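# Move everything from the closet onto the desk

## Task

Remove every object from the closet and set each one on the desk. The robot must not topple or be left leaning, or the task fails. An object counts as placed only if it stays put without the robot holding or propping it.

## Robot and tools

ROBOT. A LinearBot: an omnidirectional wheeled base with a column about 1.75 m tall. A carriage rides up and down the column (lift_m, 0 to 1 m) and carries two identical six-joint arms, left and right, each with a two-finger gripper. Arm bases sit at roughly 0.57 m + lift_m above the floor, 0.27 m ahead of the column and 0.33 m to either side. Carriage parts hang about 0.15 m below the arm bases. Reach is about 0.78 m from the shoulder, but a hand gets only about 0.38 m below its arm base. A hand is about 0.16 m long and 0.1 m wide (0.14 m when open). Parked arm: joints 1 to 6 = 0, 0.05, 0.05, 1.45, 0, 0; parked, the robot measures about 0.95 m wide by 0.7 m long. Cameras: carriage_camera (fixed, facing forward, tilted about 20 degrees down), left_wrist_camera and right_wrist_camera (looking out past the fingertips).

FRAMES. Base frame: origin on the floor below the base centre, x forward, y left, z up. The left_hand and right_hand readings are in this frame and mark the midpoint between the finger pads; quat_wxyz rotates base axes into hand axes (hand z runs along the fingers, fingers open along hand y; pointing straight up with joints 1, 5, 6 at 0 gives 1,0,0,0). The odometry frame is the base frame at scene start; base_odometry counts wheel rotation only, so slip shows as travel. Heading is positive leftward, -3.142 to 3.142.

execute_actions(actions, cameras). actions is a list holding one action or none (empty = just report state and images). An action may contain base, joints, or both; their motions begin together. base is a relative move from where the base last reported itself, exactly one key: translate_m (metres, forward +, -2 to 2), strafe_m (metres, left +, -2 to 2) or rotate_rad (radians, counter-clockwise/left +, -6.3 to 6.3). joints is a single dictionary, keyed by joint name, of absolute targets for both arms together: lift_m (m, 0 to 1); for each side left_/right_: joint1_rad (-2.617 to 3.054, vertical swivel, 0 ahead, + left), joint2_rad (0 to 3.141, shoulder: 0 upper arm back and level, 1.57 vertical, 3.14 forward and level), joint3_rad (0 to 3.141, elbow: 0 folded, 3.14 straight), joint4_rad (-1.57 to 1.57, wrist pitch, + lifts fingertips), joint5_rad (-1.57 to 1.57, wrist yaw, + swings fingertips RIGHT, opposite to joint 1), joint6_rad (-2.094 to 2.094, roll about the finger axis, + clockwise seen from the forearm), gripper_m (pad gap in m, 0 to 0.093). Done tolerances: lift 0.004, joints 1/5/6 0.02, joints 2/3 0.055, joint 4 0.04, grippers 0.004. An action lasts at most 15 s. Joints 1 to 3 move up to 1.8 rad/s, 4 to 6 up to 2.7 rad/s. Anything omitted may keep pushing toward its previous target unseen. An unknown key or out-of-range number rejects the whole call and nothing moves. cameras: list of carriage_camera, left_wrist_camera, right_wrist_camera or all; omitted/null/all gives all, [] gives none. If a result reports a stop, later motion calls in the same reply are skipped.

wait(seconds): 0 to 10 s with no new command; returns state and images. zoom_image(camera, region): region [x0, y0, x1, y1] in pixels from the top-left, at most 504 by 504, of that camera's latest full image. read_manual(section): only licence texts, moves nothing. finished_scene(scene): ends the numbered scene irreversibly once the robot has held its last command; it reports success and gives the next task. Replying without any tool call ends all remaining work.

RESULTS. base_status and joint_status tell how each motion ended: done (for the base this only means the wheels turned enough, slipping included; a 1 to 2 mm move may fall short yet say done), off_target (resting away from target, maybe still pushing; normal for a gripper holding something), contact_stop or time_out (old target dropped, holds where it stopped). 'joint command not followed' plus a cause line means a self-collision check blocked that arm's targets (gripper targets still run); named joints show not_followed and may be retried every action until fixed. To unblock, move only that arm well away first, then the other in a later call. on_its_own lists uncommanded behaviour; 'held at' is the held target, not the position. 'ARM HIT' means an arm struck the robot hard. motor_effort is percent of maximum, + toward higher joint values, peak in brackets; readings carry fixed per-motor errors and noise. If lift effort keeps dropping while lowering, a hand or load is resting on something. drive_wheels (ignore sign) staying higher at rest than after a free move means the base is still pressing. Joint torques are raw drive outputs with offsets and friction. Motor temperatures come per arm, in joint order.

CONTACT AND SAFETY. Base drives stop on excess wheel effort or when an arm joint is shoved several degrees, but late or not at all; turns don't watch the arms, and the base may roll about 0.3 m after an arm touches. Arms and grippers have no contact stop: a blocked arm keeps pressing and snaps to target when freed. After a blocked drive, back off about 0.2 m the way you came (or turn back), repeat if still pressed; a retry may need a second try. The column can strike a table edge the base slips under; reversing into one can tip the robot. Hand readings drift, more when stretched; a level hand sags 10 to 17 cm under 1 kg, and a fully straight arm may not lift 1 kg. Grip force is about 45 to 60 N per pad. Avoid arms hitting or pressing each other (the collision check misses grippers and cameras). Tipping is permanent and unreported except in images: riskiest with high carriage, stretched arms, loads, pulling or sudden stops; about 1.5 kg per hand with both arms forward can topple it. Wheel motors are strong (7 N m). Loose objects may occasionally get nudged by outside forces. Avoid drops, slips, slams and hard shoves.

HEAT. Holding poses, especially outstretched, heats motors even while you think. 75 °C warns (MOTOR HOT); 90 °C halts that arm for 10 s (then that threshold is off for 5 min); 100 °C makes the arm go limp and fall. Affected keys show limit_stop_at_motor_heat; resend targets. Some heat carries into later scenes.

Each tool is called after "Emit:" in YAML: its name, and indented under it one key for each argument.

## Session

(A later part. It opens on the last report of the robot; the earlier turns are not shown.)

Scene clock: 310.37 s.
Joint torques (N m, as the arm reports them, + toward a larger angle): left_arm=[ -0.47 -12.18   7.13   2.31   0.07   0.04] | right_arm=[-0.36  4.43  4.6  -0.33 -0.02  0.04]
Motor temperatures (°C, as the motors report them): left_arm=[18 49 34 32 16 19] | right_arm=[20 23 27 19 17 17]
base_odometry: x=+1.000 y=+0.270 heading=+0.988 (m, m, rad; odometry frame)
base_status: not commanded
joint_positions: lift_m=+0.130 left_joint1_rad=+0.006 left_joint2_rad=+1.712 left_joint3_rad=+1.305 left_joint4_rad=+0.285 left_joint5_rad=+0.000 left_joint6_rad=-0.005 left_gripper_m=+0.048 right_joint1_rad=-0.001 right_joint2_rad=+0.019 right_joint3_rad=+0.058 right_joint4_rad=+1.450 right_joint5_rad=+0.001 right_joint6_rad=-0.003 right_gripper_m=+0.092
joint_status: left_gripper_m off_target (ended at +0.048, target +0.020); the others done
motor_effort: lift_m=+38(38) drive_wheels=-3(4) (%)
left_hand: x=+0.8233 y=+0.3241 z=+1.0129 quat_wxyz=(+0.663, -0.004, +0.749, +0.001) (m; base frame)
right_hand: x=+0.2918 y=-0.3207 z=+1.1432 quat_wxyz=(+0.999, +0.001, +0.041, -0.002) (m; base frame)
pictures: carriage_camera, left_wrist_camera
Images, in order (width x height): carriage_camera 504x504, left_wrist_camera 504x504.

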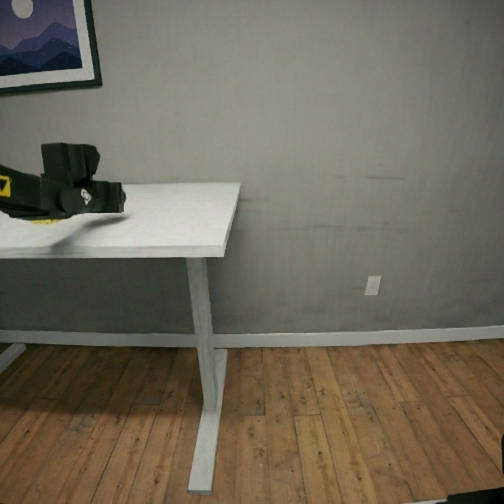

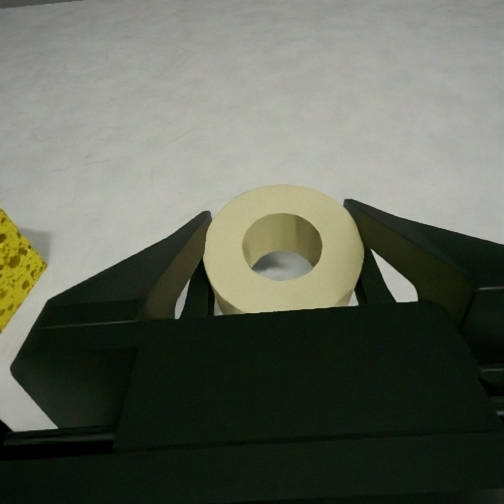

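Emit:
execute_actions:
  actions:
    - {"joints":{"left_gripper_m":0.02,"lift_m":0.11}}
  cameras: []

Emit:
execute_actions:
  actions:
    - {"joints":{"left_gripper_m":0.07}}
  cameras: ["left_wrist_camera"]

Emit:
execute_actions:
  actions:
    - {"base":{"translate_m":-0.4},"joints":{"lift_m":0.16}}
  cameras: ["carriage_camera","left_wrist_camera"]

Scene clock: 311.80 s.
Joint torques (N m, as the arm reports them, + toward a larger angle): left_arm=[ -0.4  -12.75   7.27   2.28   0.07   0.04] | right_arm=[-0.36  4.48  4.59 -0.34 -0.01  0.04]
Motor temperatures (°C, as the motors report them): left_arm=[18 49 34 32 16 19] | right_arm=[20 23 27 19 17 17]
base_odometry: x=+1.000 y=+0.270 heading=+0.988 (m, m, rad; odometry frame)
base_status: not commanded
joint_positions: lift_m=+0.110 left_joint1_rad=+0.006 left_joint2_rad=+1.712 left_joint3_rad=+1.302 left_joint4_rad=+0.287 left_joint5_rad=+0.000 left_joint6_rad=-0.005 left_gripper_m=+0.048 right_joint1_rad=-0.001 right_joint2_rad=+0.019 right_joint3_rad=+0.058 right_joint4_rad=+1.450 right_joint5_rad=+0.001 right_joint6_rad=-0.003 right_gripper_m=+0.092
joint_status: left_gripper_m off_target (ended at +0.048, target +0.020); the others done
motor_effort: lift_m=+39(37) drive_wheels=-1(7) (%)
left_hand: x=+0.8232 y=+0.3241 z=+0.9918 quat_wxyz=(+0.662, -0.004, +0.749, +0.001) (m; base frame)
right_hand: x=+0.2918 y=-0.3207 z=+1.1232 quat_wxyz=(+0.999, +0.001, +0.041, -0.002) (m; base frame)
pictures: none
No camera images: the call's "cameras" was empty. Leave "cameras" out to get every camera's image.

Scene clock: 312.40 s.
Joint torques (N m, as the arm reports them, + toward a larger angle): left_arm=[ -0.43 -12.64   7.15   2.32   0.07   0.04] | right_arm=[-0.34  4.47  4.59 -0.32 -0.02  0.04]
Motor temperatures (°C, as the motors report them): left_arm=[18 49 34 32 16 19] | right_arm=[20 23 27 19 17 17]
base_odometry: x=+1.000 y=+0.270 heading=+0.988 (m, m, rad; odometry frame)
base_status: not commanded
joint_positions: lift_m=+0.110 left_joint1_rad=+0.006 left_joint2_rad=+1.712 left_joint3_rad=+1.302 left_joint4_rad=+0.287 left_joint5_rad=+0.000 left_joint6_rad=-0.005 left_gripper_m=+0.070 right_joint1_rad=-0.001 right_joint2_rad=+0.019 right_joint3_rad=+0.058 right_joint4_rad=+1.450 right_joint5_rad=+0.001 right_joint6_rad=-0.003 right_gripper_m=+0.092
joint_status: all done
motor_effort: lift_m=+37(38) drive_wheels=-4(6) (%)
left_hand: x=+0.8232 y=+0.3241 z=+0.9918 quat_wxyz=(+0.662, -0.004, +0.749, +0.001) (m; base frame)
right_hand: x=+0.2918 y=-0.3207 z=+1.1232 quat_wxyz=(+0.999, +0.001, +0.041, -0.002) (m; base frame)
pictures: left_wrist_camera
Images, in order (width x height): left_wrist_camera 504x504.

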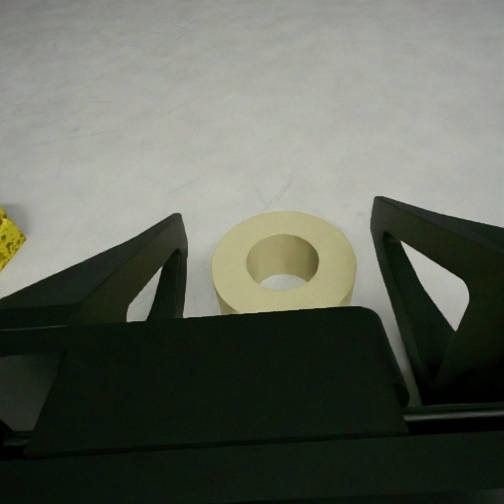

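Scene clock: 315.20 s.
Joint torques (N m, as the arm reports them, + toward a larger angle): left_arm=[ -0.46 -12.59   7.36   2.23   0.05   0.04] | right_arm=[-0.33  4.44  4.56 -0.34 -0.02  0.03]
Motor temperatures (°C, as the motors report them): left_arm=[18 49 34 32 16 19] | right_arm=[20 23 27 19 17 17]
base_odometry: x=+0.780 y=-0.064 heading=+0.988 (m, m, rad; odometry frame)
base_status: done
joint_positions: lift_m=+0.160 left_joint1_rad=+0.006 left_joint2_rad=+1.712 left_joint3_rad=+1.302 left_joint4_rad=+0.295 left_joint5_rad=+0.000 left_joint6_rad=-0.005 left_gripper_m=+0.070 right_joint1_rad=-0.001 right_joint2_rad=+0.019 right_joint3_rad=+0.058 right_joint4_rad=+1.450 right_joint5_rad=+0.001 right_joint6_rad=-0.003 right_gripper_m=+0.092
joint_status: all done
motor_effort: lift_m=+34(42) drive_wheels=-4(24) (%)
left_hand: x=+0.8234 y=+0.3239 z=+1.0439 quat_wxyz=(+0.665, -0.004, +0.747, +0.000) (m; base frame)
right_hand: x=+0.2919 y=-0.3207 z=+1.1732 quat_wxyz=(+0.999, +0.001, +0.041, -0.002) (m; base frame)
pictures: carriage_camera, left_wrist_camera
Images, in order (width x height): carriage_camera 504x504, left_wrist_camera 504x504.

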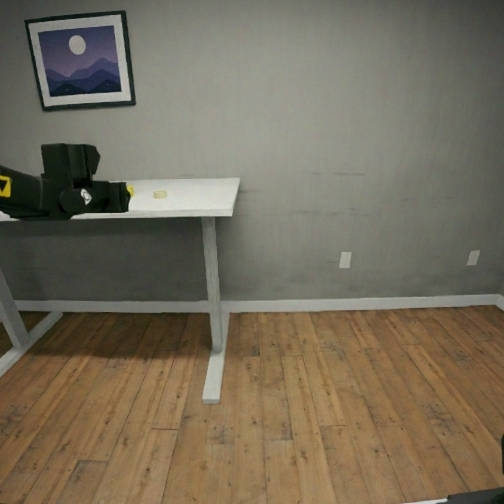

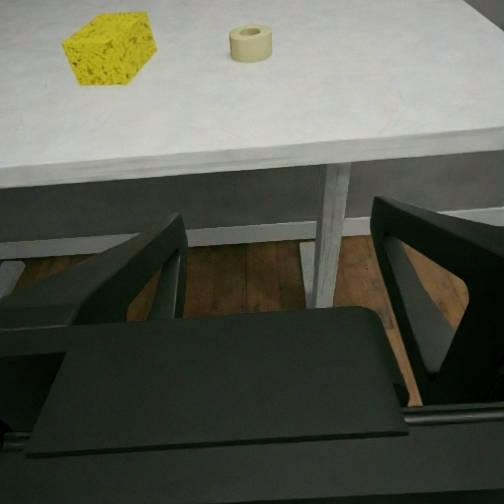

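Emit:
finished_scene:
  scene: 2

The scene is finished: the task was done.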